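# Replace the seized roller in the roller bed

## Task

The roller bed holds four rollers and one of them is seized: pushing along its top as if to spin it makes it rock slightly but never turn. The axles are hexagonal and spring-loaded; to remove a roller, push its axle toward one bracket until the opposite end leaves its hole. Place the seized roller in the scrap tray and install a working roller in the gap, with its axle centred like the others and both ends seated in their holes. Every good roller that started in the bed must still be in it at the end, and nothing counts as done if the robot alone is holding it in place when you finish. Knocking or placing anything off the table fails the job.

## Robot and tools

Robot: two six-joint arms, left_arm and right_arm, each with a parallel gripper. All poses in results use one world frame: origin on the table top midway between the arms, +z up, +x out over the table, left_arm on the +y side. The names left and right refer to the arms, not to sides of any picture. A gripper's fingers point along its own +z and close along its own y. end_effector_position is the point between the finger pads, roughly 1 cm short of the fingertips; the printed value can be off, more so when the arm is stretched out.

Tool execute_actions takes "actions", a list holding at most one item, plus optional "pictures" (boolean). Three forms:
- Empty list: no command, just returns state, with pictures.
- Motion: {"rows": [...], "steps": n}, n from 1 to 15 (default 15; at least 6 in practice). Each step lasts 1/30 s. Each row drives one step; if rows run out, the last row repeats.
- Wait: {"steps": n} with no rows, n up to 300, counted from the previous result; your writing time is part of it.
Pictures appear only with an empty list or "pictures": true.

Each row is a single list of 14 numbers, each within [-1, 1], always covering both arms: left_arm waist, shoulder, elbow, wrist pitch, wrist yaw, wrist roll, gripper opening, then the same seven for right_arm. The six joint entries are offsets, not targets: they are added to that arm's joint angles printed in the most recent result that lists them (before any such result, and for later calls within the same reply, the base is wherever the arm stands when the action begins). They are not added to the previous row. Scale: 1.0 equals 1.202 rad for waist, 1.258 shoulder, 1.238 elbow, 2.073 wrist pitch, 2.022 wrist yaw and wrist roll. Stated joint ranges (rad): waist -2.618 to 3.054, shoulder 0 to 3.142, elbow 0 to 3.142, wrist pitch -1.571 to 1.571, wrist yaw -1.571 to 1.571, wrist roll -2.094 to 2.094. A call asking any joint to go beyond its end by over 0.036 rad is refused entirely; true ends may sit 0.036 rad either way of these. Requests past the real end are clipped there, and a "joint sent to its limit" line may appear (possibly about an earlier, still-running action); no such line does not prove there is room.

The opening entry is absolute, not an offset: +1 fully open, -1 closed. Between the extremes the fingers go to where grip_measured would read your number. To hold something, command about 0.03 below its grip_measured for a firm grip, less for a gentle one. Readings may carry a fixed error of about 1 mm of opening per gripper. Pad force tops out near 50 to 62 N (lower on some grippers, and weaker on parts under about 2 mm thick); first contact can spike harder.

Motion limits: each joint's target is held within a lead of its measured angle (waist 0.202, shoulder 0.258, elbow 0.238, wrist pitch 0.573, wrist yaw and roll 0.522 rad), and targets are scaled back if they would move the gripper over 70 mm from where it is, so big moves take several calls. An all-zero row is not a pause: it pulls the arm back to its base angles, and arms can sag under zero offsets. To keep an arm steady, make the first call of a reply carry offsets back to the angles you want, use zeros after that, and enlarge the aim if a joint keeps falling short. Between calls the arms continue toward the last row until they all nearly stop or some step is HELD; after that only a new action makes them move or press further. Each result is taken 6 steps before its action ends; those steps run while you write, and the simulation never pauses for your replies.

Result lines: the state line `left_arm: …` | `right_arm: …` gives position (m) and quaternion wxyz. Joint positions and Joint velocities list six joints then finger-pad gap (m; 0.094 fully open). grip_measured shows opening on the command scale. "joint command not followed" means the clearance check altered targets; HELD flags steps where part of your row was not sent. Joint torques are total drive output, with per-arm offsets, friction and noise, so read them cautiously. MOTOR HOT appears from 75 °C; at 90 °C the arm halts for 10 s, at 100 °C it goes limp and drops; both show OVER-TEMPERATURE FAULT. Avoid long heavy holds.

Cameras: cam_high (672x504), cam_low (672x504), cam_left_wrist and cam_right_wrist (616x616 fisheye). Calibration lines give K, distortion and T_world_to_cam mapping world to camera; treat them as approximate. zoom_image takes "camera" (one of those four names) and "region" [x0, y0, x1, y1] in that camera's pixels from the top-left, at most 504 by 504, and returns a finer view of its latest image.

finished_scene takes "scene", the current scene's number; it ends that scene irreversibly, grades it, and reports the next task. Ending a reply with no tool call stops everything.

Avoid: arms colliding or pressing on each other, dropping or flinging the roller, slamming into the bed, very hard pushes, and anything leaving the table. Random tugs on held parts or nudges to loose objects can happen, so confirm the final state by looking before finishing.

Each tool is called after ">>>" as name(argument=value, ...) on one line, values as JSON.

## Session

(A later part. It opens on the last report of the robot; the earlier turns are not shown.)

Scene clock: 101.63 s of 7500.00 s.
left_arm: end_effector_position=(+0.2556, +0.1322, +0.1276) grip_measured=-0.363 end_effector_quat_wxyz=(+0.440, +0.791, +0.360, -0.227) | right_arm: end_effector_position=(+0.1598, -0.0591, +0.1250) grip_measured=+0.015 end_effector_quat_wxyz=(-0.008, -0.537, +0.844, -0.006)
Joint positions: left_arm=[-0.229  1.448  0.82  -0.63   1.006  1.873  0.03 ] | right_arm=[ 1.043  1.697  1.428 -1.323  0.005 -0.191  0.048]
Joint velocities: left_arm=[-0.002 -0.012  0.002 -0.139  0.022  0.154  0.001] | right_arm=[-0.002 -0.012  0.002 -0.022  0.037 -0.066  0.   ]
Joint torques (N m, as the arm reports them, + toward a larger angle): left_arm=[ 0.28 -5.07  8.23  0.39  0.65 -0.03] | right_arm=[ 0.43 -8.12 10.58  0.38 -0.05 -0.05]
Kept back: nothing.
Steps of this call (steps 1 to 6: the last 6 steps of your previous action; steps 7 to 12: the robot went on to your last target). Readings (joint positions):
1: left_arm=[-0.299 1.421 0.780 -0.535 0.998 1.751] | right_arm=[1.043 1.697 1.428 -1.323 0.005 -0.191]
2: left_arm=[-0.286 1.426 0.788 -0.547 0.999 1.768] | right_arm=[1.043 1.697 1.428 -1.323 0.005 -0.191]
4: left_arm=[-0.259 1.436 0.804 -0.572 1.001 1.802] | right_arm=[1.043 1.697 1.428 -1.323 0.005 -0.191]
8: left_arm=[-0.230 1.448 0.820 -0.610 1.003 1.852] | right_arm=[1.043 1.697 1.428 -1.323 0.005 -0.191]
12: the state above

>>> execute_actions(actions=[{"rows": [[0.006,0.016,0.010,-0.010,0.014,0.008,-0.36,0.005,-0.021,0.040,0.000,-0.003,-0.003,-0.02],[0.008,0.020,-0.004,-0.004,0.015,0.010,-0.36,0.005,-0.020,0.048,-0.004,-0.003,-0.004,-0.02],[0.011,0.026,-0.018,0.004,0.016,0.013,-0.36,0.006,-0.018,0.054,-0.008,-0.003,-0.004,-0.02],[0.014,0.033,-0.029,0.012,0.017,0.017,-0.36,0.006,-0.015,0.058,-0.013,-0.003,-0.005,-0.02],[0.018,0.042,-0.040,0.020,0.018,0.021,-0.36,0.006,-0.011,0.063,-0.019,-0.003,-0.005,-0.02],[0.022,0.052,-0.051,0.028,0.020,0.025,-0.36,0.007,-0.006,0.068,-0.025,-0.003,-0.006,-0.02],[0.026,0.062,-0.063,0.037,0.021,0.030,-0.36,0.007,-0.001,0.074,-0.032,-0.003,-0.006,-0.02],[0.030,0.072,-0.075,0.046,0.023,0.034,-0.36,0.007,0.005,0.079,-0.039,-0.003,-0.007,-0.02],[0.033,0.081,-0.086,0.054,0.024,0.038,-0.36,0.008,0.011,0.085,-0.046,-0.003,-0.007,-0.02],[0.036,0.090,-0.096,0.061,0.025,0.042,-0.36,0.008,0.016,0.090,-0.053,-0.003,-0.008,-0.02],[0.039,0.098,-0.105,0.068,0.026,0.046,-0.36,0.008,0.021,0.095,-0.059,-0.003,-0.008,-0.02],[0.041,0.104,-0.112,0.073,0.027,0.049,-0.36,0.008,0.025,0.099,-0.064,-0.003,-0.009,-0.02],[0.043,0.109,-0.118,0.078,0.028,0.051,-0.36,0.008,0.028,0.102,-0.068,-0.003,-0.009,-0.02],[0.044,0.112,-0.122,0.081,0.029,0.052,-0.36,0.008,0.031,0.105,-0.071,-0.003,-0.009,-0.02],[0.045,0.114,-0.124,0.082,0.029,0.053,-0.36,0.008,0.032,0.106,-0.073,-0.003,-0.009,-0.02]], "steps": 15}])

>>> execute_actions(actions=[{"steps": 24}], pictures=true)

Scene clock: 103.63 s of 7500.00 s.
left_arm: end_effector_position=(+0.2550, +0.1373, +0.1028) grip_measured=-0.363 end_effector_quat_wxyz=(+0.440, +0.789, +0.360, -0.235) | right_arm: end_effector_position=(+0.1577, -0.0620, +0.1275) grip_measured=+0.015 end_effector_quat_wxyz=(-0.025, -0.539, +0.842, -0.013)
Joint positions: left_arm=[-0.205  1.509  0.765 -0.565  1.023  1.92   0.03 ] | right_arm=[ 1.043  1.717  1.46  -1.37   0.005 -0.196  0.048]
Joint velocities: left_arm=[ 0.154  0.422 -0.462  0.432  0.022  0.227 -0.   ] | right_arm=[ 0.002  0.178  0.252 -0.3   -0.066 -0.051 -0.   ]
Joint torques (N m, as the arm reports them, + toward a larger angle): left_arm=[ 0.29 -5.48  3.99  0.44  0.63 -0.01] | right_arm=[ 0.69 -7.58 12.05  0.17 -0.04 -0.07]
Steps of this call (steps 1 to 30: the robot went on to your last target; steps 31 to 51: nothing new was sent; steps 52 to 60: the first 9 steps of this action). Readings (joint positions):
52: left_arm=[-0.229 1.448 0.820 -0.644 1.008 1.888] | right_arm=[1.043 1.697 1.428 -1.323 0.005 -0.191]
53: left_arm=[-0.229 1.449 0.820 -0.643 1.008 1.889] | right_arm=[1.043 1.697 1.428 -1.323 0.005 -0.191]
55: left_arm=[-0.228 1.456 0.819 -0.632 1.012 1.893] | right_arm=[1.043 1.697 1.428 -1.326 0.005 -0.192]
59: left_arm=[-0.211 1.495 0.781 -0.580 1.022 1.914] | right_arm=[1.043 1.711 1.452 -1.361 0.005 -0.195]
60: the state above

Scene clock: 104.43 s of 7500.00 s.
left_arm: end_effector_position=(+0.2490, +0.1429, +0.0711) grip_measured=-0.363 end_effector_quat_wxyz=(+0.442, +0.789, +0.354, -0.238) | right_arm: end_effector_position=(+0.1519, -0.0700, +0.1263) grip_measured=+0.015 end_effector_quat_wxyz=(-0.065, -0.541, +0.838, -0.028)
Joint positions: left_arm=[-0.184  1.582  0.683 -0.457  1.038  1.979  0.03 ] | right_arm=[ 1.043  1.761  1.498 -1.45   0.005 -0.202  0.048]
Joint velocities: left_arm=[ 0.012 -0.007 -0.002 -0.037  0.037  0.007 -0.   ] | right_arm=[-0.012 -0.007 -0.017  0.007 -0.037  0.022  0.   ]
Joint torques (N m, as the arm reports them, + toward a larger angle): left_arm=[ 0.36 -6.19  4.13  0.49  0.61 -0.03] | right_arm=[ 0.67 -8.15 12.21 -0.16 -0.03 -0.07]
Kept back: nothing.
Steps of this call (steps 1 to 6: the last 6 steps of your previous action; steps 7 to 24: the robot went on to your last target). Readings (joint positions):
1: left_arm=[-0.201 1.524 0.749 -0.552 1.024 1.928] | right_arm=[1.043 1.724 1.468 -1.379 0.005 -0.197]
2: left_arm=[-0.197 1.538 0.734 -0.540 1.025 1.935] | right_arm=[1.043 1.730 1.476 -1.389 0.005 -0.198]
4: left_arm=[-0.190 1.562 0.707 -0.518 1.026 1.949] | right_arm=[1.043 1.743 1.488 -1.406 0.005 -0.199]
8: left_arm=[-0.184 1.582 0.683 -0.489 1.029 1.967] | right_arm=[1.043 1.759 1.498 -1.433 0.005 -0.201]
24: the state above
camera_calibration (this result's frames):
cam_left_wrist: T_world_to_cam=[[-0.538369, 0.391906, -0.746036, 0.136024], [0.733013, 0.654537, -0.185131, -0.236384], [0.415754, -0.646522, -0.639654, 0.137266], [0, 0, 0, 1]] pos_world=[0.189435, 0.190159, 0.145519]
cam_right_wrist: T_world_to_cam=[[0.952462, -0.30203, 0.0399283, -0.175277], [-0.21403, -0.570088, 0.793215, -0.0788581], [-0.216813, -0.764053, -0.607631, 0.16247], [0, 0, 0, 1]] pos_world=[0.185292, 0.026241, 0.168272]

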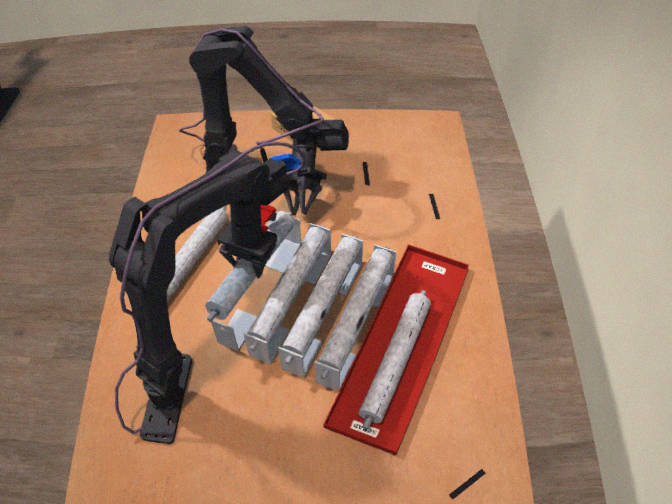

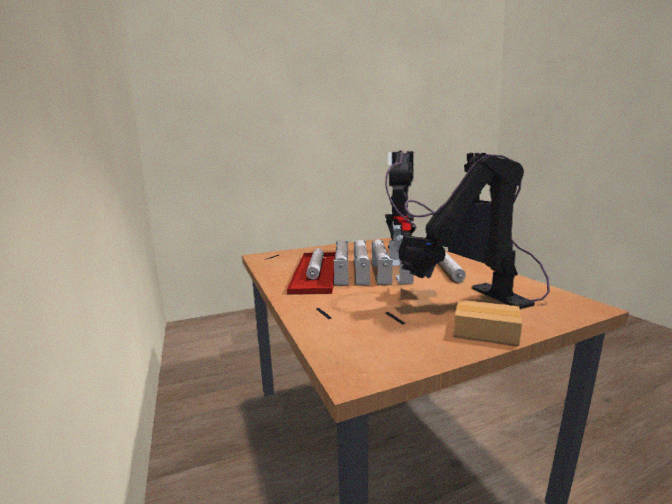

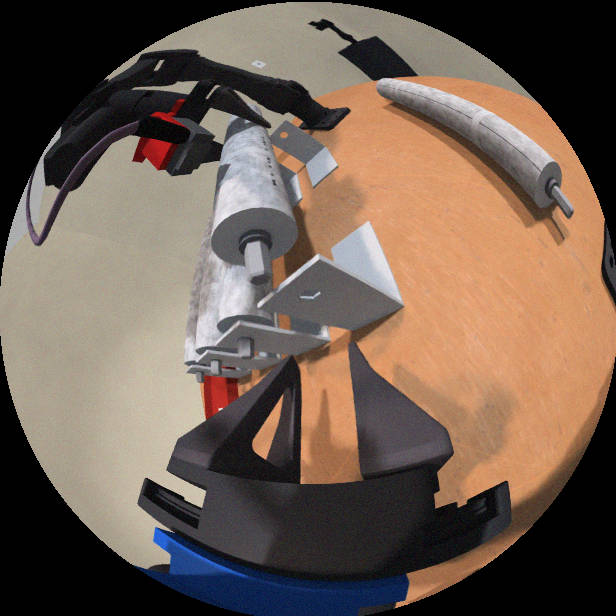

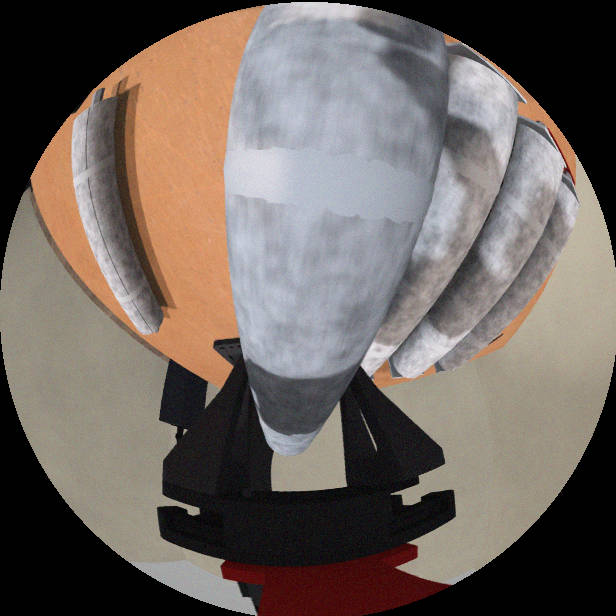

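>>> zoom_image(camera="cam_left_wrist", region=[220, 220, 346, 330])

Region (220, 220, 346, 330) of cam_left_wrist's 616x616 image, scaled by 4.000, with more detail than that image has; it fills the top 440 rows of this view, and the rest is white.

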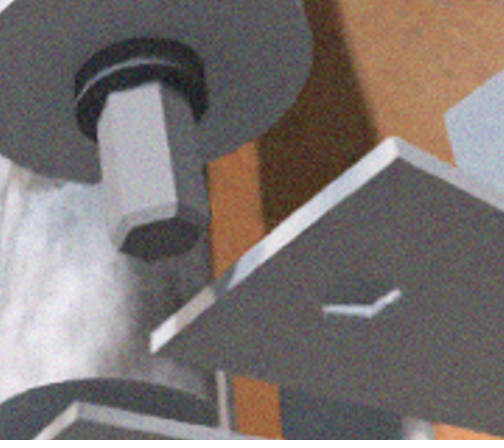

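>>> execute_actions(actions=[{"rows": [[0.007,0.007,-0.013,-0.001,0.013,0.0,-0.36,0.009,-0.019,0.046,-0.014,-0.004,-0.004,-0.02],[0.007,0.007,-0.013,-0.001,0.013,0.0,-0.36,0.010,-0.019,0.042,-0.016,-0.005,-0.005,-0.02],[0.007,0.007,-0.013,-0.001,0.013,0.0,-0.36,0.011,-0.019,0.038,-0.018,-0.006,-0.005,-0.02],[0.007,0.007,-0.013,-0.001,0.013,0.0,-0.36,0.012,-0.019,0.034,-0.019,-0.007,-0.006,-0.02],[0.007,0.007,-0.013,-0.001,0.013,0.0,-0.36,0.012,-0.019,0.030,-0.020,-0.008,-0.006,-0.02],[0.007,0.007,-0.013,-0.001,0.013,0.0,-0.36,0.012,-0.019,0.026,-0.020,-0.009,-0.006,-0.02],[0.007,0.007,-0.013,-0.001,0.013,0.0,-0.36,0.012,-0.019,0.022,-0.020,-0.009,-0.006,-0.02],[0.007,0.007,-0.013,-0.001,0.013,0.0,-0.36,0.012,-0.019,0.020,-0.020,-0.009,-0.006,-0.02]], "steps": 15}])

>>> execute_actions(actions=[{"steps": 10}], pictures=true)

Scene clock: 107.43 s of 7500.00 s.
left_arm: end_effector_position=(+0.2492, +0.1428, +0.0712) grip_measured=-0.363 end_effector_quat_wxyz=(+0.443, +0.789, +0.353, -0.237) | right_arm: end_effector_position=(+0.1472, -0.0706, +0.1267) grip_measured=+0.015 end_effector_quat_wxyz=(-0.073, -0.545, +0.835, -0.027)
Joint positions: left_arm=[-0.184  1.582  0.683 -0.456  1.038  1.98   0.03 ] | right_arm=[ 1.05   1.761  1.498 -1.463 -0.002 -0.207  0.048]
Joint velocities: left_arm=[ 0.002 -0.022  0.007  0.007 -0.007  0.037  0.   ] | right_arm=[ 0.012  0.002 -0.007 -0.037  0.022  0.037  0.001]
Joint torques (N m, as the arm reports them, + toward a larger angle): left_arm=[ 0.29 -6.26  4.26  0.48  0.71 -0.06] | right_arm=[ 0.52 -8.2   9.05 -0.2  -0.02 -0.04]
Steps of this call (steps 1 to 15: the robot went on to your last target; steps 16 to 81: nothing new was sent; steps 82 to 90: the first 9 steps of this action). Readings (joint positions):
82: left_arm=[-0.184 1.582 0.683 -0.457 1.038 1.980] | right_arm=[1.043 1.761 1.498 -1.451 0.005 -0.202]
83: left_arm=[-0.184 1.582 0.683 -0.456 1.038 1.980] | right_arm=[1.044 1.761 1.498 -1.451 0.005 -0.203]
85: left_arm=[-0.184 1.582 0.683 -0.456 1.038 1.980] | right_arm=[1.046 1.761 1.498 -1.454 0.005 -0.204]
89: left_arm=[-0.184 1.582 0.683 -0.456 1.038 1.980] | right_arm=[1.050 1.761 1.498 -1.462 -0.001 -0.207]
90: the state above

Scene clock: 107.77 s of 7500.00 s.
left_arm: end_effector_position=(+0.2492, +0.1428, +0.0712) grip_measured=-0.363 end_effector_quat_wxyz=(+0.443, +0.789, +0.353, -0.237) | right_arm: end_effector_position=(+0.1467, -0.0708, +0.1268) grip_measured=+0.015 end_effector_quat_wxyz=(-0.074, -0.546, +0.834, -0.027)
Joint positions: left_arm=[-0.184  1.582  0.683 -0.456  1.038  1.98   0.03 ] | right_arm=[ 1.051  1.761  1.498 -1.465 -0.003 -0.208  0.048]
Joint velocities: left_arm=[-0.022 -0.012 -0.002  0.007  0.081 -0.066  0.   ] | right_arm=[-0.027 -0.007 -0.002 -0.007 -0.022 -0.051 -0.001]
Joint torques (N m, as the arm reports them, + toward a larger angle): left_arm=[ 0.62 -6.17  4.12  0.44  0.65 -0.05] | right_arm=[ 0.48 -8.2   9.03 -0.21 -0.08 -0.07]
Kept back: nothing.
Steps of this call (steps 1 to 6: the last 6 steps of your previous action; steps 7 to 10: the robot went on to your last target). Readings (joint positions):
1: left_arm=[-0.184 1.582 0.683 -0.456 1.038 1.980] | right_arm=[1.051 1.761 1.498 -1.464 -0.003 -0.207]
2: left_arm=[-0.184 1.582 0.683 -0.456 1.038 1.980] | right_arm=[1.051 1.761 1.498 -1.464 -0.003 -0.207]
4: left_arm=[-0.184 1.582 0.683 -0.456 1.038 1.980] | right_arm=[1.051 1.761 1.498 -1.465 -0.003 -0.208]
8: left_arm=[-0.184 1.582 0.683 -0.456 1.038 1.980] | right_arm=[1.051 1.761 1.498 -1.465 -0.003 -0.208]
10: the state above
camera_calibration (this result's frames):
cam_left_wrist: T_world_to_cam=[[-0.536953, 0.391538, -0.747248, 0.136039], [0.733514, 0.654212, -0.184294, -0.236609], [0.4167, -0.647074, -0.638479, 0.136955], [0, 0, 0, 1]] pos_world=[0.189533, 0.190148, 0.145492]
cam_right_wrist: T_world_to_cam=[[0.956562, -0.290314, 0.0265818, -0.168652], [-0.194372, -0.567159, 0.800344, -0.0844268], [-0.217275, -0.770745, -0.598952, 0.159587], [0, 0, 0, 1]] pos_world=[0.17959, 0.0261553, 0.167638]

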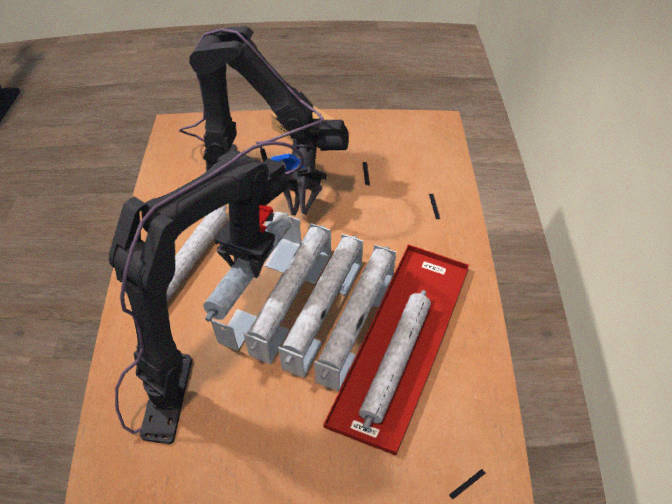

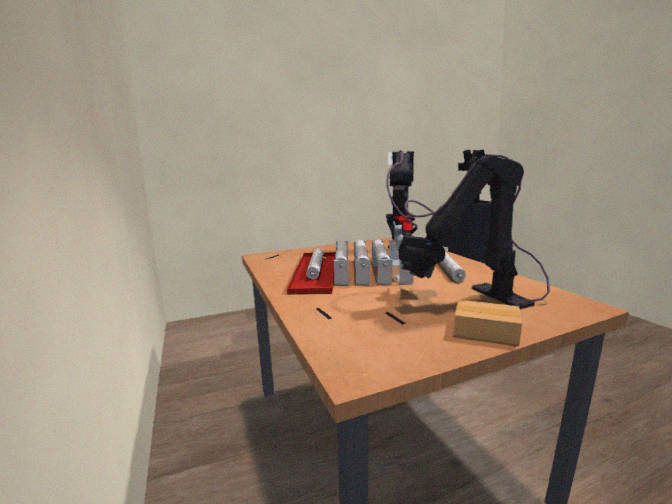

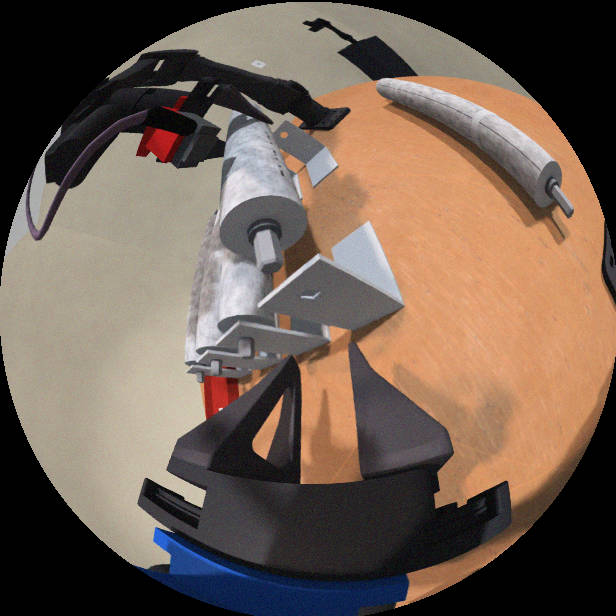

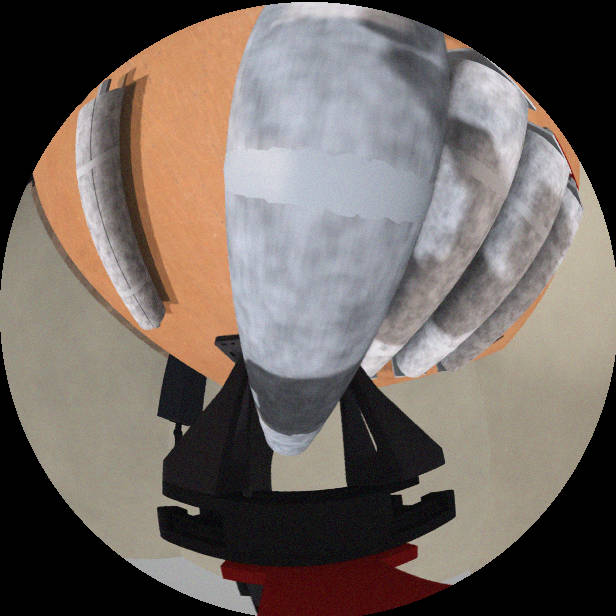

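>>> zoom_image(camera="cam_left_wrist", region=[220, 200, 346, 320])

Region (220, 200, 346, 320) of cam_left_wrist's 616x616 image, scaled by 4.000, with more detail than that image has; it fills the top 480 rows of this view, and the rest is white.

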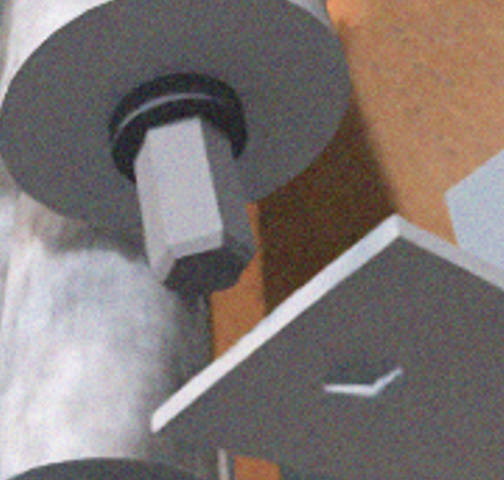

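>>> zoom_image(camera="cam_left_wrist", region=[248, 240, 296, 284])

Region (248, 240, 296, 284) of cam_left_wrist's 616x616 image, scaled by 10.500, with more detail than that image has; it fills the top 462 rows of this view, and the rest is white.

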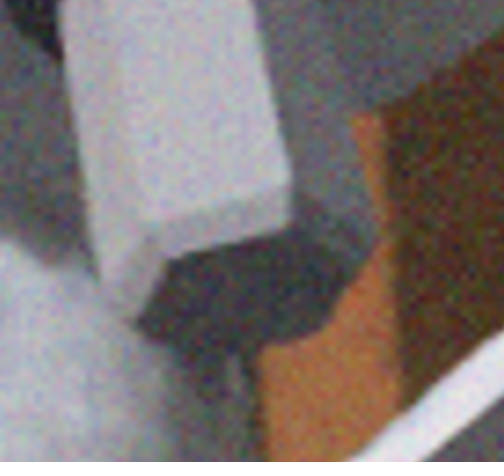

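>>> execute_actions(actions=[])

>>> zoom_image(camera="cam_left_wrist", region=[248, 240, 296, 284])

Scene clock: 110.97 s of 7500.00 s.
left_arm: end_effector_position=(+0.2492, +0.1428, +0.0712) grip_measured=-0.363 end_effector_quat_wxyz=(+0.443, +0.789, +0.353, -0.237) | right_arm: end_effector_position=(+0.1467, -0.0708, +0.1268) grip_measured=+0.015 end_effector_quat_wxyz=(-0.074, -0.546, +0.834, -0.027)
Joint positions: left_arm=[-0.184  1.582  0.683 -0.456  1.038  1.98   0.03 ] | right_arm=[ 1.051  1.761  1.498 -1.465 -0.003 -0.208  0.048]
Joint velocities: left_arm=[-0.007  0.007 -0.002 -0.007  0.051 -0.007 -0.001] | right_arm=[-0.012 -0.012 -0.017 -0.125 -0.037  0.066 -0.001]
Joint torques (N m, as the arm reports them, + toward a larger angle): left_arm=[ 0.23 -6.27  4.25  0.5   0.68 -0.07] | right_arm=[ 0.47 -8.21  9.05 -0.21 -0.07 -0.07]
Kept back: nothing.
Steps of this call (steps 1 to 15: the robot went on to your last target; steps 16 to 90: nothing new was sent; then 0.20 s passed at rest). Readings (joint positions):
1: left_arm=[-0.184 1.582 0.683 -0.456 1.038 1.980] | right_arm=[1.051 1.761 1.498 -1.465 -0.003 -0.208]
2: left_arm=[-0.184 1.582 0.683 -0.456 1.038 1.980] | right_arm=[1.051 1.761 1.498 -1.465 -0.003 -0.208]
4: left_arm=[-0.184 1.582 0.683 -0.456 1.038 1.980] | right_arm=[1.051 1.761 1.498 -1.465 -0.003 -0.208]
8: left_arm=[-0.184 1.582 0.683 -0.456 1.038 1.980] | right_arm=[1.051 1.761 1.498 -1.465 -0.003 -0.208]
90: the state above
All arms were judged still, so your last target was given up. Only a new action makes them travel on or press farther. Fingers that are still opening or closing keep moving.
camera_calibration (this result's frames):
cam_left_wrist: T_world_to_cam=[[-0.536953, 0.391538, -0.747248, 0.136039], [0.733514, 0.654212, -0.184294, -0.236609], [0.4167, -0.647074, -0.638479, 0.136955], [0, 0, 0, 1]] pos_world=[0.189533, 0.190148, 0.145492]
cam_right_wrist: T_world_to_cam=[[0.956562, -0.290314, 0.0265818, -0.168652], [-0.194372, -0.567159, 0.800344, -0.0844268], [-0.217275, -0.770745, -0.598952, 0.159587], [0, 0, 0, 1]] pos_world=[0.17959, 0.0261553, 0.167638]

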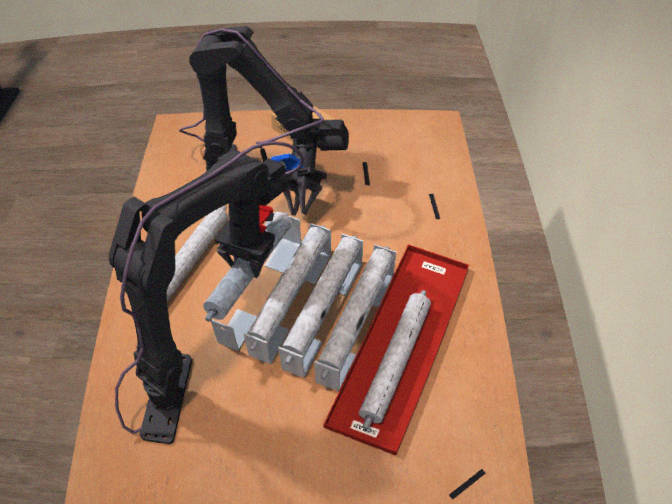

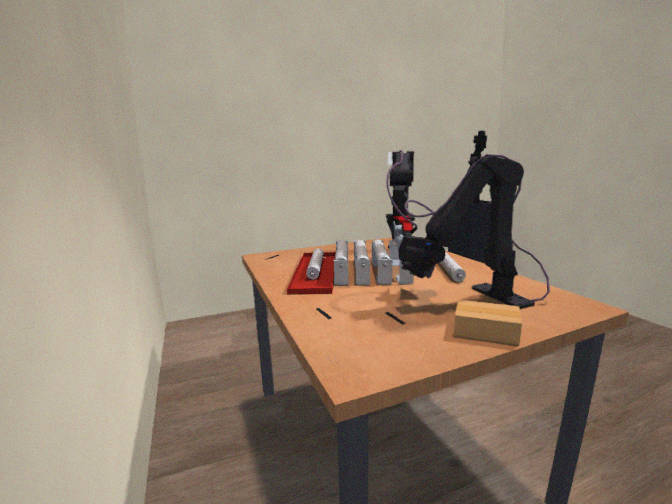

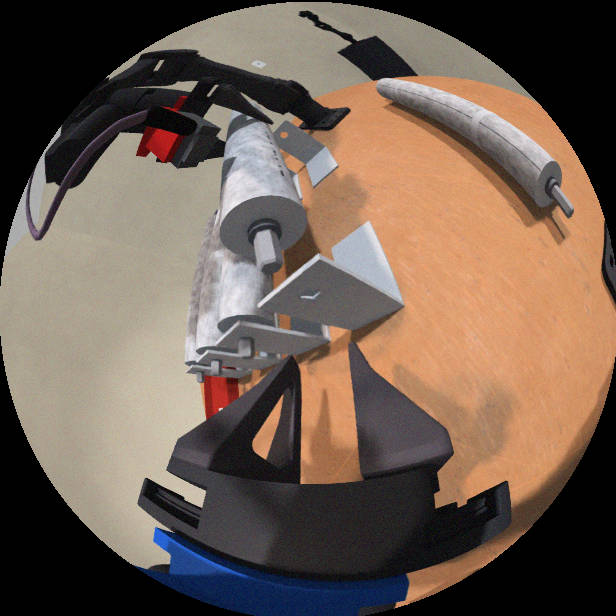

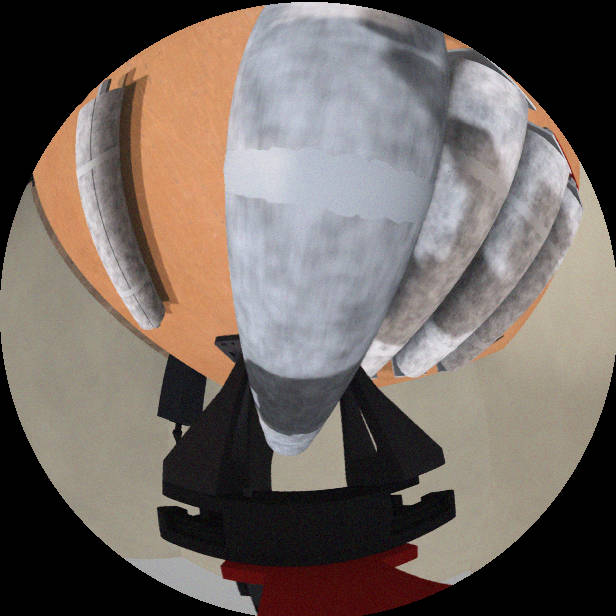

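Region (248, 240, 296, 284) of cam_left_wrist's 616x616 image, scaled by 10.500, with more detail than that image has; it fills the top 462 rows of this view, and the rest is white.

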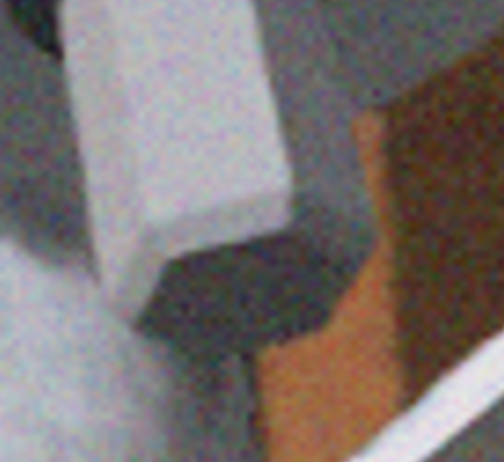

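>>> execute_actions(actions=[{"rows": [[0.005,0.007,-0.013,-0.001,0.013,0.0,-0.36,0.005,-0.019,0.020,-0.008,-0.005,-0.003,-0.02],[0.005,0.007,-0.013,-0.001,0.013,0.0,-0.36,0.005,-0.019,0.020,-0.002,-0.005,-0.003,-0.02],[0.005,0.007,-0.013,-0.001,0.013,0.0,-0.36,0.005,-0.019,0.020,0.004,-0.005,-0.003,-0.02],[0.005,0.007,-0.013,-0.001,0.013,0.0,-0.36,0.005,-0.019,0.020,0.010,-0.005,-0.003,-0.02],[0.005,0.007,-0.013,-0.001,0.013,0.0,-0.36,0.005,-0.019,0.020,0.015,-0.005,-0.003,-0.02],[0.005,0.007,-0.013,-0.001,0.013,0.0,-0.36,0.005,-0.018,0.020,0.019,-0.005,-0.003,-0.02],[0.005,0.007,-0.013,-0.001,0.013,0.0,-0.36,0.005,-0.017,0.020,0.021,-0.005,-0.003,-0.02],[0.005,0.007,-0.013,-0.001,0.013,0.0,-0.36,0.005,-0.015,0.020,0.022,-0.005,-0.003,-0.02],[0.005,0.007,-0.013,-0.001,0.013,0.0,-0.36,0.005,-0.013,0.020,0.022,-0.005,-0.003,-0.02],[0.005,0.007,-0.013,-0.001,0.013,0.0,-0.36,0.005,-0.011,0.020,0.022,-0.005,-0.003,-0.02],[0.005,0.007,-0.013,-0.001,0.013,0.0,-0.36,0.005,-0.009,0.020,0.022,-0.005,-0.003,-0.02],[0.005,0.007,-0.013,-0.001,0.013,0.0,-0.36,0.005,-0.007,0.020,0.022,-0.005,-0.003,-0.02],[0.005,0.007,-0.013,-0.001,0.013,0.0,-0.36,0.005,-0.005,0.020,0.022,-0.005,-0.003,-0.02],[0.005,0.007,-0.013,-0.001,0.013,0.0,-0.36,0.005,-0.004,0.020,0.022,-0.005,-0.003,-0.02],[0.005,0.007,-0.013,-0.001,0.013,0.0,-0.36,0.005,-0.003,0.020,0.022,-0.005,-0.003,-0.02]], "steps": 15}])

>>> execute_actions(actions=[{"steps": 14}])

Scene clock: 115.43 s of 7500.00 s.
left_arm: end_effector_position=(+0.2495, +0.1428, +0.0712) grip_measured=-0.363 end_effector_quat_wxyz=(+0.443, +0.790, +0.353, -0.236) | right_arm: end_effector_position=(+0.1505, -0.0653, +0.1258) grip_measured=+0.015 end_effector_quat_wxyz=(-0.061, -0.546, +0.835, -0.022)
Joint positions: left_arm=[-0.184  1.582  0.683 -0.454  1.038  1.98   0.03 ] | right_arm=[ 1.051  1.761  1.498 -1.438 -0.003 -0.208  0.048]
Joint velocities: left_arm=[-0.007  0.002  0.007  0.051 -0.007  0.037 -0.   ] | right_arm=[-0.017  0.002  0.012  0.125 -0.037 -0.037 -0.001]
Joint torques (N m, as the arm reports them, + toward a larger angle): left_arm=[ 0.38 -6.27  4.03  0.45  0.66  0.01] | right_arm=[ 0.45 -7.75  9.09  0.07 -0.08 -0.06]
Steps of this call (steps 1 to 90: nothing new was sent; then 1.17 s passed at rest; steps 91 to 99: the first 9 steps of this action). Readings (joint positions):
91: left_arm=[-0.184 1.582 0.683 -0.456 1.038 1.980] | right_arm=[1.051 1.761 1.498 -1.465 -0.003 -0.208]
92: left_arm=[-0.184 1.582 0.683 -0.456 1.038 1.980] | right_arm=[1.051 1.761 1.498 -1.465 -0.003 -0.208]
94: left_arm=[-0.184 1.582 0.683 -0.455 1.038 1.980] | right_arm=[1.051 1.761 1.498 -1.463 -0.003 -0.208]
98: left_arm=[-0.184 1.582 0.683 -0.454 1.038 1.980] | right_arm=[1.051 1.761 1.498 -1.443 -0.003 -0.208]
99: the state above

Scene clock: 115.90 s of 7500.00 s.
left_arm: end_effector_position=(+0.2495, +0.1428, +0.0712) grip_measured=-0.363 end_effector_quat_wxyz=(+0.443, +0.790, +0.353, -0.236) | right_arm: end_effector_position=(+0.1530, -0.0618, +0.1195) grip_measured=+0.015 end_effector_quat_wxyz=(-0.063, -0.546, +0.835, -0.023)
Joint positions: left_arm=[-0.184  1.582  0.683 -0.454  1.038  1.98   0.03 ] | right_arm=[ 1.051  1.782  1.498 -1.421 -0.003 -0.208  0.048]
Joint velocities: left_arm=[ 0.017 -0.017 -0.017 -0.022 -0.037  0.022  0.   ] | right_arm=[ 0.017 -0.002  0.012 -0.007  0.007  0.007 -0.001]
Joint torques (N m, as the arm reports them, + toward a larger angle): left_arm=[ 0.26 -6.33  4.26  0.51  0.68 -0.01] | right_arm=[ 0.43 -8.42  9.09  0.09 -0.07 -0.06]
Kept back: nothing.
Steps of this call (steps 1 to 6: the last 6 steps of your previous action; steps 7 to 14: the robot went on to your last target). Readings (joint positions):
1: left_arm=[-0.184 1.582 0.683 -0.454 1.038 1.980] | right_arm=[1.051 1.761 1.498 -1.433 -0.003 -0.208]
2: left_arm=[-0.184 1.582 0.683 -0.454 1.038 1.980] | right_arm=[1.051 1.761 1.498 -1.430 -0.003 -0.208]
4: left_arm=[-0.184 1.582 0.683 -0.454 1.038 1.980] | right_arm=[1.051 1.763 1.498 -1.426 -0.003 -0.208]
8: left_arm=[-0.184 1.582 0.683 -0.454 1.038 1.980] | right_arm=[1.051 1.776 1.498 -1.423 -0.003 -0.208]
14: the state above

>>> execute_actions(actions=[{"rows": [[0.005,0.007,-0.013,-0.002,0.013,0.0,-0.36,0.005,-0.018,0.020,0.001,-0.005,-0.003,-0.02],[0.005,0.007,-0.013,-0.002,0.013,0.0,-0.36,0.005,-0.016,0.020,0.001,-0.005,-0.003,-0.02],[0.005,0.007,-0.013,-0.002,0.013,0.0,-0.36,0.005,-0.014,0.020,0.001,-0.005,-0.003,-0.02],[0.005,0.007,-0.013,-0.002,0.013,0.0,-0.36,0.005,-0.012,0.020,0.001,-0.005,-0.003,-0.02],[0.005,0.007,-0.013,-0.002,0.013,0.0,-0.36,0.005,-0.011,0.020,0.001,-0.005,-0.003,-0.02],[0.005,0.007,-0.013,-0.002,0.013,0.0,-0.36,0.006,-0.010,0.020,0.001,-0.005,-0.003,-0.02],[0.005,0.007,-0.013,-0.002,0.013,0.0,-0.36,0.007,-0.010,0.020,0.001,-0.005,-0.003,-0.02],[0.005,0.007,-0.013,-0.002,0.013,0.0,-0.36,0.008,-0.010,0.020,0.001,-0.005,-0.003,-0.02],[0.005,0.007,-0.013,-0.002,0.013,0.0,-0.36,0.009,-0.010,0.020,0.001,-0.005,-0.003,-0.02],[0.005,0.007,-0.013,-0.002,0.013,0.0,-0.36,0.010,-0.010,0.020,0.001,-0.005,-0.003,-0.02],[0.005,0.007,-0.013,-0.002,0.013,0.0,-0.36,0.011,-0.010,0.020,0.001,-0.005,-0.003,-0.02]], "steps": 15}])

>>> execute_actions(actions=[{"steps": 12}], pictures=true)

>>> zoom_image(camera="cam_left_wrist", region=[240, 240, 324, 320])

Scene clock: 116.90 s of 7500.00 s.
left_arm: end_effector_position=(+0.2495, +0.1428, +0.0712) grip_measured=-0.363 end_effector_quat_wxyz=(+0.443, +0.790, +0.353, -0.236) | right_arm: end_effector_position=(+0.1530, -0.0616, +0.1194) grip_measured=+0.015 end_effector_quat_wxyz=(-0.063, -0.546, +0.835, -0.023)
Joint positions: left_arm=[-0.184  1.582  0.683 -0.454  1.038  1.98   0.03 ] | right_arm=[ 1.051  1.782  1.498 -1.42  -0.004 -0.208  0.048]
Joint velocities: left_arm=[-0.002  0.002 -0.007 -0.037 -0.037  0.037  0.001] | right_arm=[-0.012  0.002 -0.007 -0.022 -0.051 -0.022 -0.001]
Joint torques (N m, as the arm reports them, + toward a larger angle): left_arm=[ 0.19 -6.61  4.02  0.44  0.68 -0.04] | right_arm=[ 0.83 -7.7   9.09  0.11 -0.06 -0.06]
Steps of this call (steps 1 to 21: the robot went on to your last target; steps 22 to 30: the first 9 steps of this action). Readings (joint positions):
22: left_arm=[-0.184 1.582 0.683 -0.454 1.038 1.980] | right_arm=[1.051 1.782 1.498 -1.420 -0.003 -0.208]
23: left_arm=[-0.184 1.582 0.683 -0.454 1.038 1.980] | right_arm=[1.051 1.782 1.498 -1.420 -0.003 -0.208]
25: left_arm=[-0.184 1.582 0.683 -0.454 1.038 1.980] | right_arm=[1.051 1.782 1.498 -1.420 -0.004 -0.208]
29: left_arm=[-0.184 1.582 0.683 -0.454 1.038 1.980] | right_arm=[1.051 1.782 1.498 -1.420 -0.004 -0.208]
30: the state above

Scene clock: 117.30 s of 7500.00 s.
left_arm: end_effector_position=(+0.2495, +0.1428, +0.0712) grip_measured=-0.363 end_effector_quat_wxyz=(+0.443, +0.790, +0.353, -0.236) | right_arm: end_effector_position=(+0.1513, -0.0604, +0.1194) grip_measured=+0.015 end_effector_quat_wxyz=(-0.063, -0.549, +0.833, -0.022)
Joint positions: left_arm=[-0.184  1.582  0.683 -0.454  1.038  1.98   0.03 ] | right_arm=[ 1.057  1.782  1.498 -1.42  -0.005 -0.208  0.048]
Joint velocities: left_arm=[-0.027  0.007  0.012 -0.022  0.007 -0.022  0.   ] | right_arm=[ 0.007  0.002  0.002  0.007  0.007 -0.037 -0.001]
Joint torques (N m, as the arm reports them, + toward a larger angle): left_arm=[ 0.4  -6.16  4.14  0.52  0.7  -0.04] | right_arm=[ 0.54 -7.69  9.09  0.11 -0.07 -0.07]
Kept back: nothing.
Steps of this call (steps 1 to 6: the last 6 steps of your previous action; steps 7 to 12: the robot went on to your last target). Readings (joint positions):
1: left_arm=[-0.184 1.582 0.683 -0.454 1.038 1.980] | right_arm=[1.052 1.782 1.498 -1.420 -0.004 -0.208]
2: left_arm=[-0.184 1.582 0.683 -0.454 1.038 1.980] | right_arm=[1.053 1.782 1.498 -1.420 -0.004 -0.208]
4: left_arm=[-0.184 1.582 0.683 -0.454 1.038 1.980] | right_arm=[1.055 1.782 1.498 -1.420 -0.004 -0.208]
8: left_arm=[-0.184 1.582 0.683 -0.454 1.038 1.980] | right_arm=[1.057 1.782 1.498 -1.420 -0.005 -0.208]
12: the state above
camera_calibration (this result's frames):
cam_left_wrist: T_world_to_cam=[[-0.535834, 0.391315, -0.748167, 0.136041], [0.733789, 0.654157, -0.183391, -0.236866], [0.417655, -0.647264, -0.637662, 0.136591], [0, 0, 0, 1]] pos_world=[0.189658, 0.190123, 0.145441]
cam_right_wrist: T_world_to_cam=[[0.95799, -0.284971, 0.0323453, -0.170474], [-0.200431, -0.584555, 0.786208, -0.07019], [-0.205139, -0.759663, -0.617115, 0.165186], [0, 0, 0, 1]] pos_world=[0.18313, 0.0358761, 0.162637]

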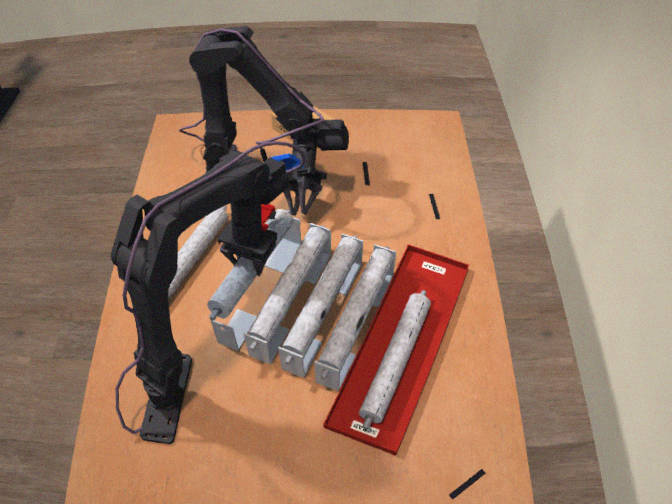

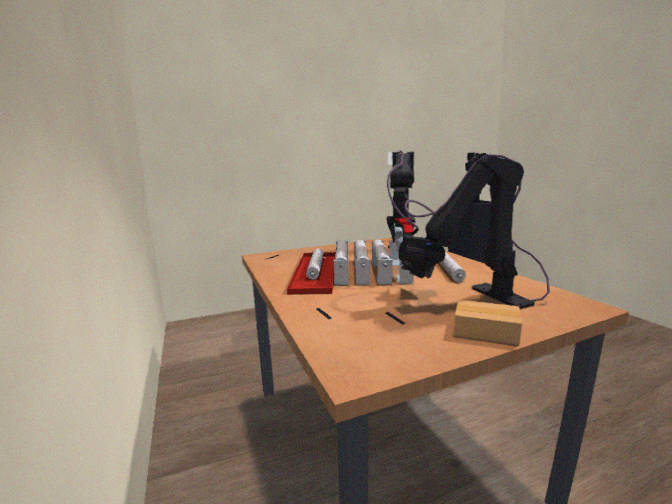

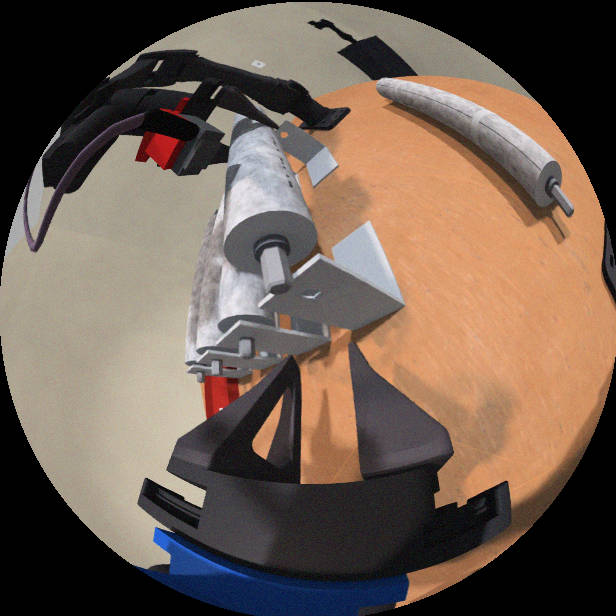

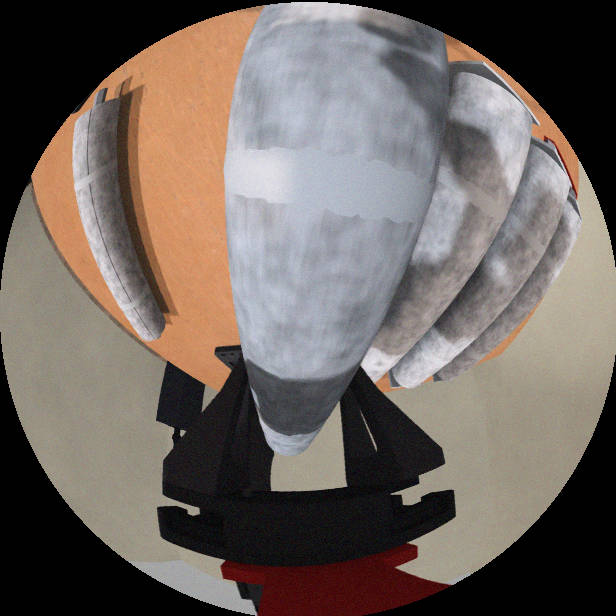

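Region (240, 240, 324, 320) of cam_left_wrist's 616x616 image, scaled by 6.000, with more detail than that image has; it fills the top 480 rows of this view, and the rest is white.

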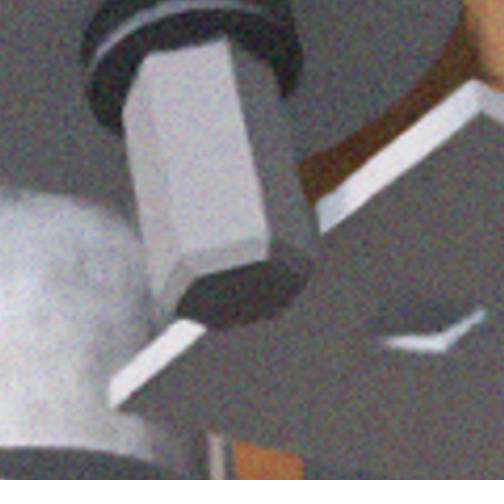

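>>> execute_actions(actions=[{"rows": [[0.005,0.007,-0.013,-0.002,0.013,0.0,-0.36,0.006,-0.009,0.020,0.001,-0.004,-0.003,-0.02],[0.005,0.007,-0.013,-0.002,0.013,0.0,-0.36,0.006,-0.008,0.020,0.001,-0.004,-0.003,-0.02],[0.005,0.007,-0.013,-0.002,0.013,0.0,-0.36,0.006,-0.007,0.020,0.001,-0.004,-0.003,-0.02],[0.005,0.007,-0.013,-0.002,0.013,0.0,-0.36,0.006,-0.006,0.020,0.001,-0.004,-0.003,-0.02],[0.005,0.007,-0.013,-0.002,0.013,0.0,-0.36,0.006,-0.005,0.020,0.001,-0.004,-0.003,-0.02],[0.005,0.007,-0.013,-0.002,0.013,0.0,-0.36,0.006,-0.004,0.020,0.001,-0.004,-0.003,-0.02],[0.005,0.007,-0.013,-0.002,0.013,0.0,-0.36,0.006,-0.004,0.020,0.001,-0.004,-0.003,-0.02],[0.005,0.007,-0.013,-0.002,0.013,0.0,-0.36,0.007,-0.004,0.020,0.001,-0.004,-0.003,-0.02],[0.005,0.007,-0.013,-0.002,0.013,0.0,-0.36,0.008,-0.004,0.020,0.001,-0.004,-0.003,-0.02],[0.005,0.007,-0.013,-0.002,0.013,0.0,-0.36,0.009,-0.004,0.020,0.001,-0.004,-0.003,-0.02],[0.005,0.007,-0.013,-0.002,0.013,0.0,-0.36,0.010,-0.004,0.020,0.001,-0.004,-0.003,-0.02],[0.005,0.007,-0.013,-0.002,0.013,0.0,-0.36,0.011,-0.004,0.020,0.001,-0.004,-0.003,-0.02],[0.005,0.007,-0.013,-0.002,0.013,0.0,-0.36,0.012,-0.004,0.020,0.001,-0.004,-0.003,-0.02]], "steps": 15}])

>>> execute_actions(actions=[{"steps": 14}], pictures=true)

>>> zoom_image(camera="cam_left_wrist", region=[240, 240, 324, 320])

Scene clock: 118.37 s of 7500.00 s.
left_arm: end_effector_position=(+0.2495, +0.1428, +0.0712) grip_measured=-0.363 end_effector_quat_wxyz=(+0.443, +0.790, +0.353, -0.236) | right_arm: end_effector_position=(+0.1525, -0.0583, +0.1161) grip_measured=+0.015 end_effector_quat_wxyz=(-0.064, -0.549, +0.833, -0.022)
Joint positions: left_arm=[-0.184  1.582  0.683 -0.454  1.038  1.98   0.03 ] | right_arm=[ 1.057  1.793  1.498 -1.41  -0.006 -0.208  0.048]
Joint velocities: left_arm=[ 0.002 -0.012  0.017 -0.037  0.022 -0.022  0.   ] | right_arm=[-0.007  0.007 -0.007  0.066 -0.022 -0.037  0.001]
Joint torques (N m, as the arm reports them, + toward a larger angle): left_arm=[ 0.45 -6.27  4.03  0.49  0.67 -0.02] | right_arm=[ 0.69 -8.18  9.09 -0.08 -0.04 -0.06]
Steps of this call (steps 1 to 15: the robot went on to your last target; steps 16 to 23: nothing new was sent; steps 24 to 32: the first 9 steps of this action). Readings (joint positions):
24: left_arm=[-0.184 1.582 0.683 -0.454 1.038 1.980] | right_arm=[1.057 1.782 1.498 -1.420 -0.005 -0.208]
25: left_arm=[-0.184 1.582 0.683 -0.454 1.038 1.980] | right_arm=[1.057 1.783 1.498 -1.420 -0.005 -0.208]
27: left_arm=[-0.184 1.582 0.683 -0.454 1.038 1.980] | right_arm=[1.057 1.786 1.498 -1.419 -0.005 -0.208]
31: left_arm=[-0.184 1.582 0.683 -0.454 1.038 1.980] | right_arm=[1.057 1.793 1.498 -1.413 -0.006 -0.208]
32: the state above

Scene clock: 118.83 s of 7500.00 s.
left_arm: end_effector_position=(+0.2495, +0.1428, +0.0712) grip_measured=-0.363 end_effector_quat_wxyz=(+0.443, +0.790, +0.353, -0.236) | right_arm: end_effector_position=(+0.1512, -0.0567, +0.1160) grip_measured=+0.015 end_effector_quat_wxyz=(-0.063, -0.552, +0.831, -0.022)
Joint positions: left_arm=[-0.184  1.582  0.683 -0.454  1.038  1.98   0.03 ] | right_arm=[ 1.064  1.793  1.498 -1.408 -0.006 -0.208  0.048]
Joint velocities: left_arm=[-0.002 -0.022 -0.007  0.051  0.022  0.007  0.002] | right_arm=[-0.012  0.007 -0.002 -0.066  0.022 -0.022  0.   ]
Joint torques (N m, as the arm reports them, + toward a larger angle): left_arm=[ 0.39 -6.44  4.43  0.46  0.71 -0.02] | right_arm=[ 0.58 -8.03  9.09  0.   -0.05 -0.05]
Kept back: nothing.
Steps of this call (steps 1 to 6: the last 6 steps of your previous action; steps 7 to 14: the robot went on to your last target). Readings (joint positions):
1: left_arm=[-0.184 1.582 0.683 -0.454 1.038 1.980] | right_arm=[1.058 1.793 1.498 -1.409 -0.006 -0.208]
2: left_arm=[-0.184 1.582 0.683 -0.454 1.038 1.980] | right_arm=[1.058 1.793 1.498 -1.408 -0.006 -0.208]
4: left_arm=[-0.184 1.582 0.683 -0.454 1.038 1.980] | right_arm=[1.060 1.793 1.498 -1.408 -0.006 -0.208]
8: left_arm=[-0.184 1.582 0.683 -0.454 1.038 1.980] | right_arm=[1.064 1.793 1.498 -1.408 -0.006 -0.208]
14: the state above
camera_calibration (this result's frames):
cam_left_wrist: T_world_to_cam=[[-0.535834, 0.391315, -0.748167, 0.136041], [0.733789, 0.654157, -0.183391, -0.236866], [0.417655, -0.647264, -0.637662, 0.136591], [0, 0, 0, 1]] pos_world=[0.189658, 0.190123, 0.145441]
cam_right_wrist: T_world_to_cam=[[0.959998, -0.27822, 0.0315885, -0.169018], [-0.196029, -0.587233, 0.785322, -0.0660379], [-0.199943, -0.7601, -0.618281, 0.165186], [0, 0, 0, 1]] pos_world=[0.182339, 0.0397535, 0.159331]

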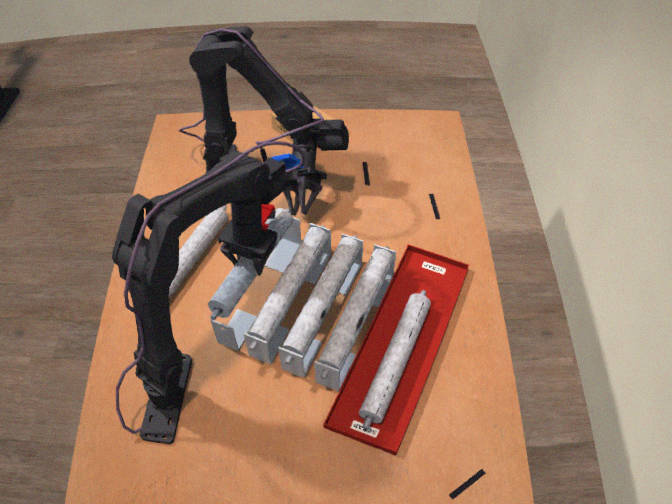

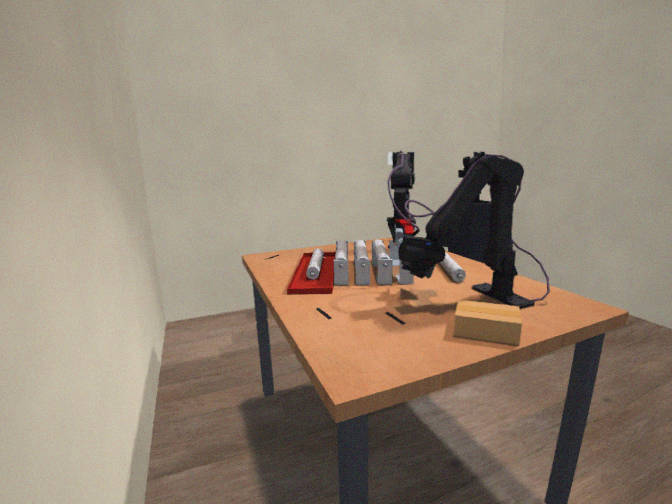

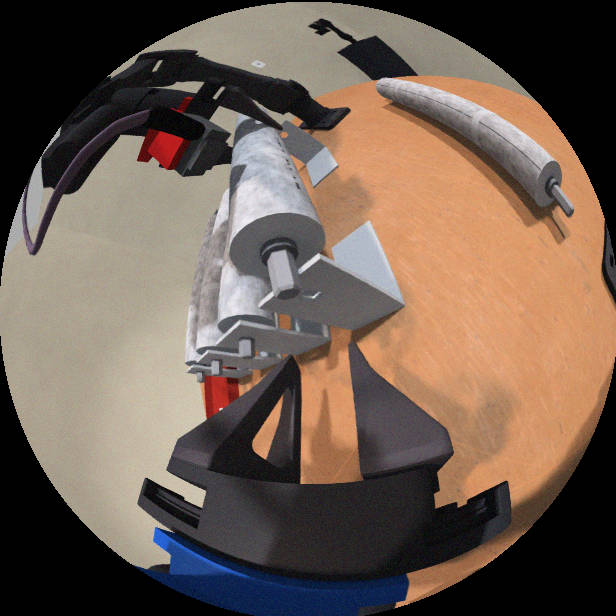

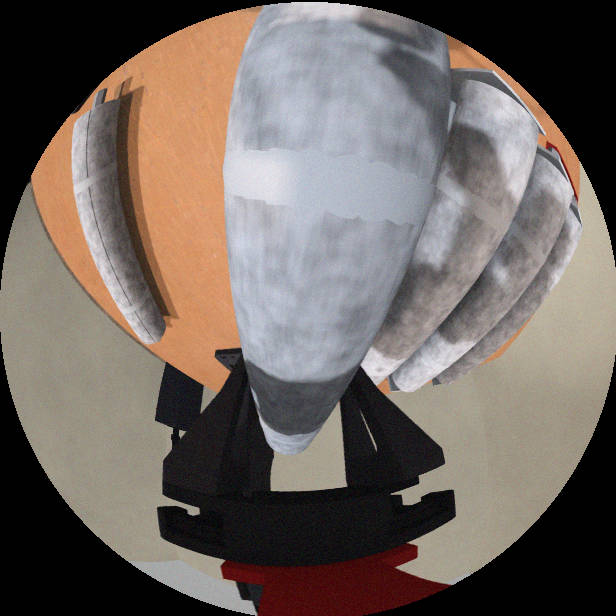

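Region (240, 240, 324, 320) of cam_left_wrist's 616x616 image, scaled by 6.000, with more detail than that image has; it fills the top 480 rows of this view, and the rest is white.

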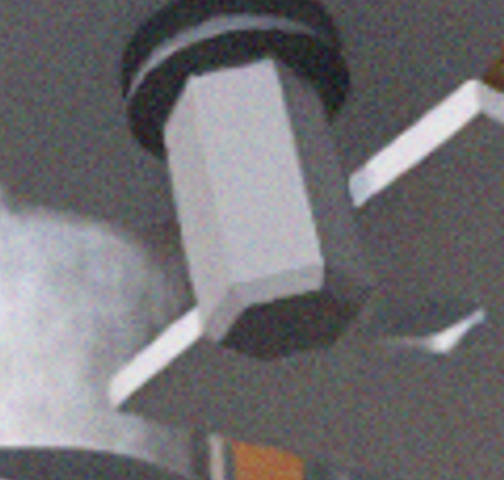

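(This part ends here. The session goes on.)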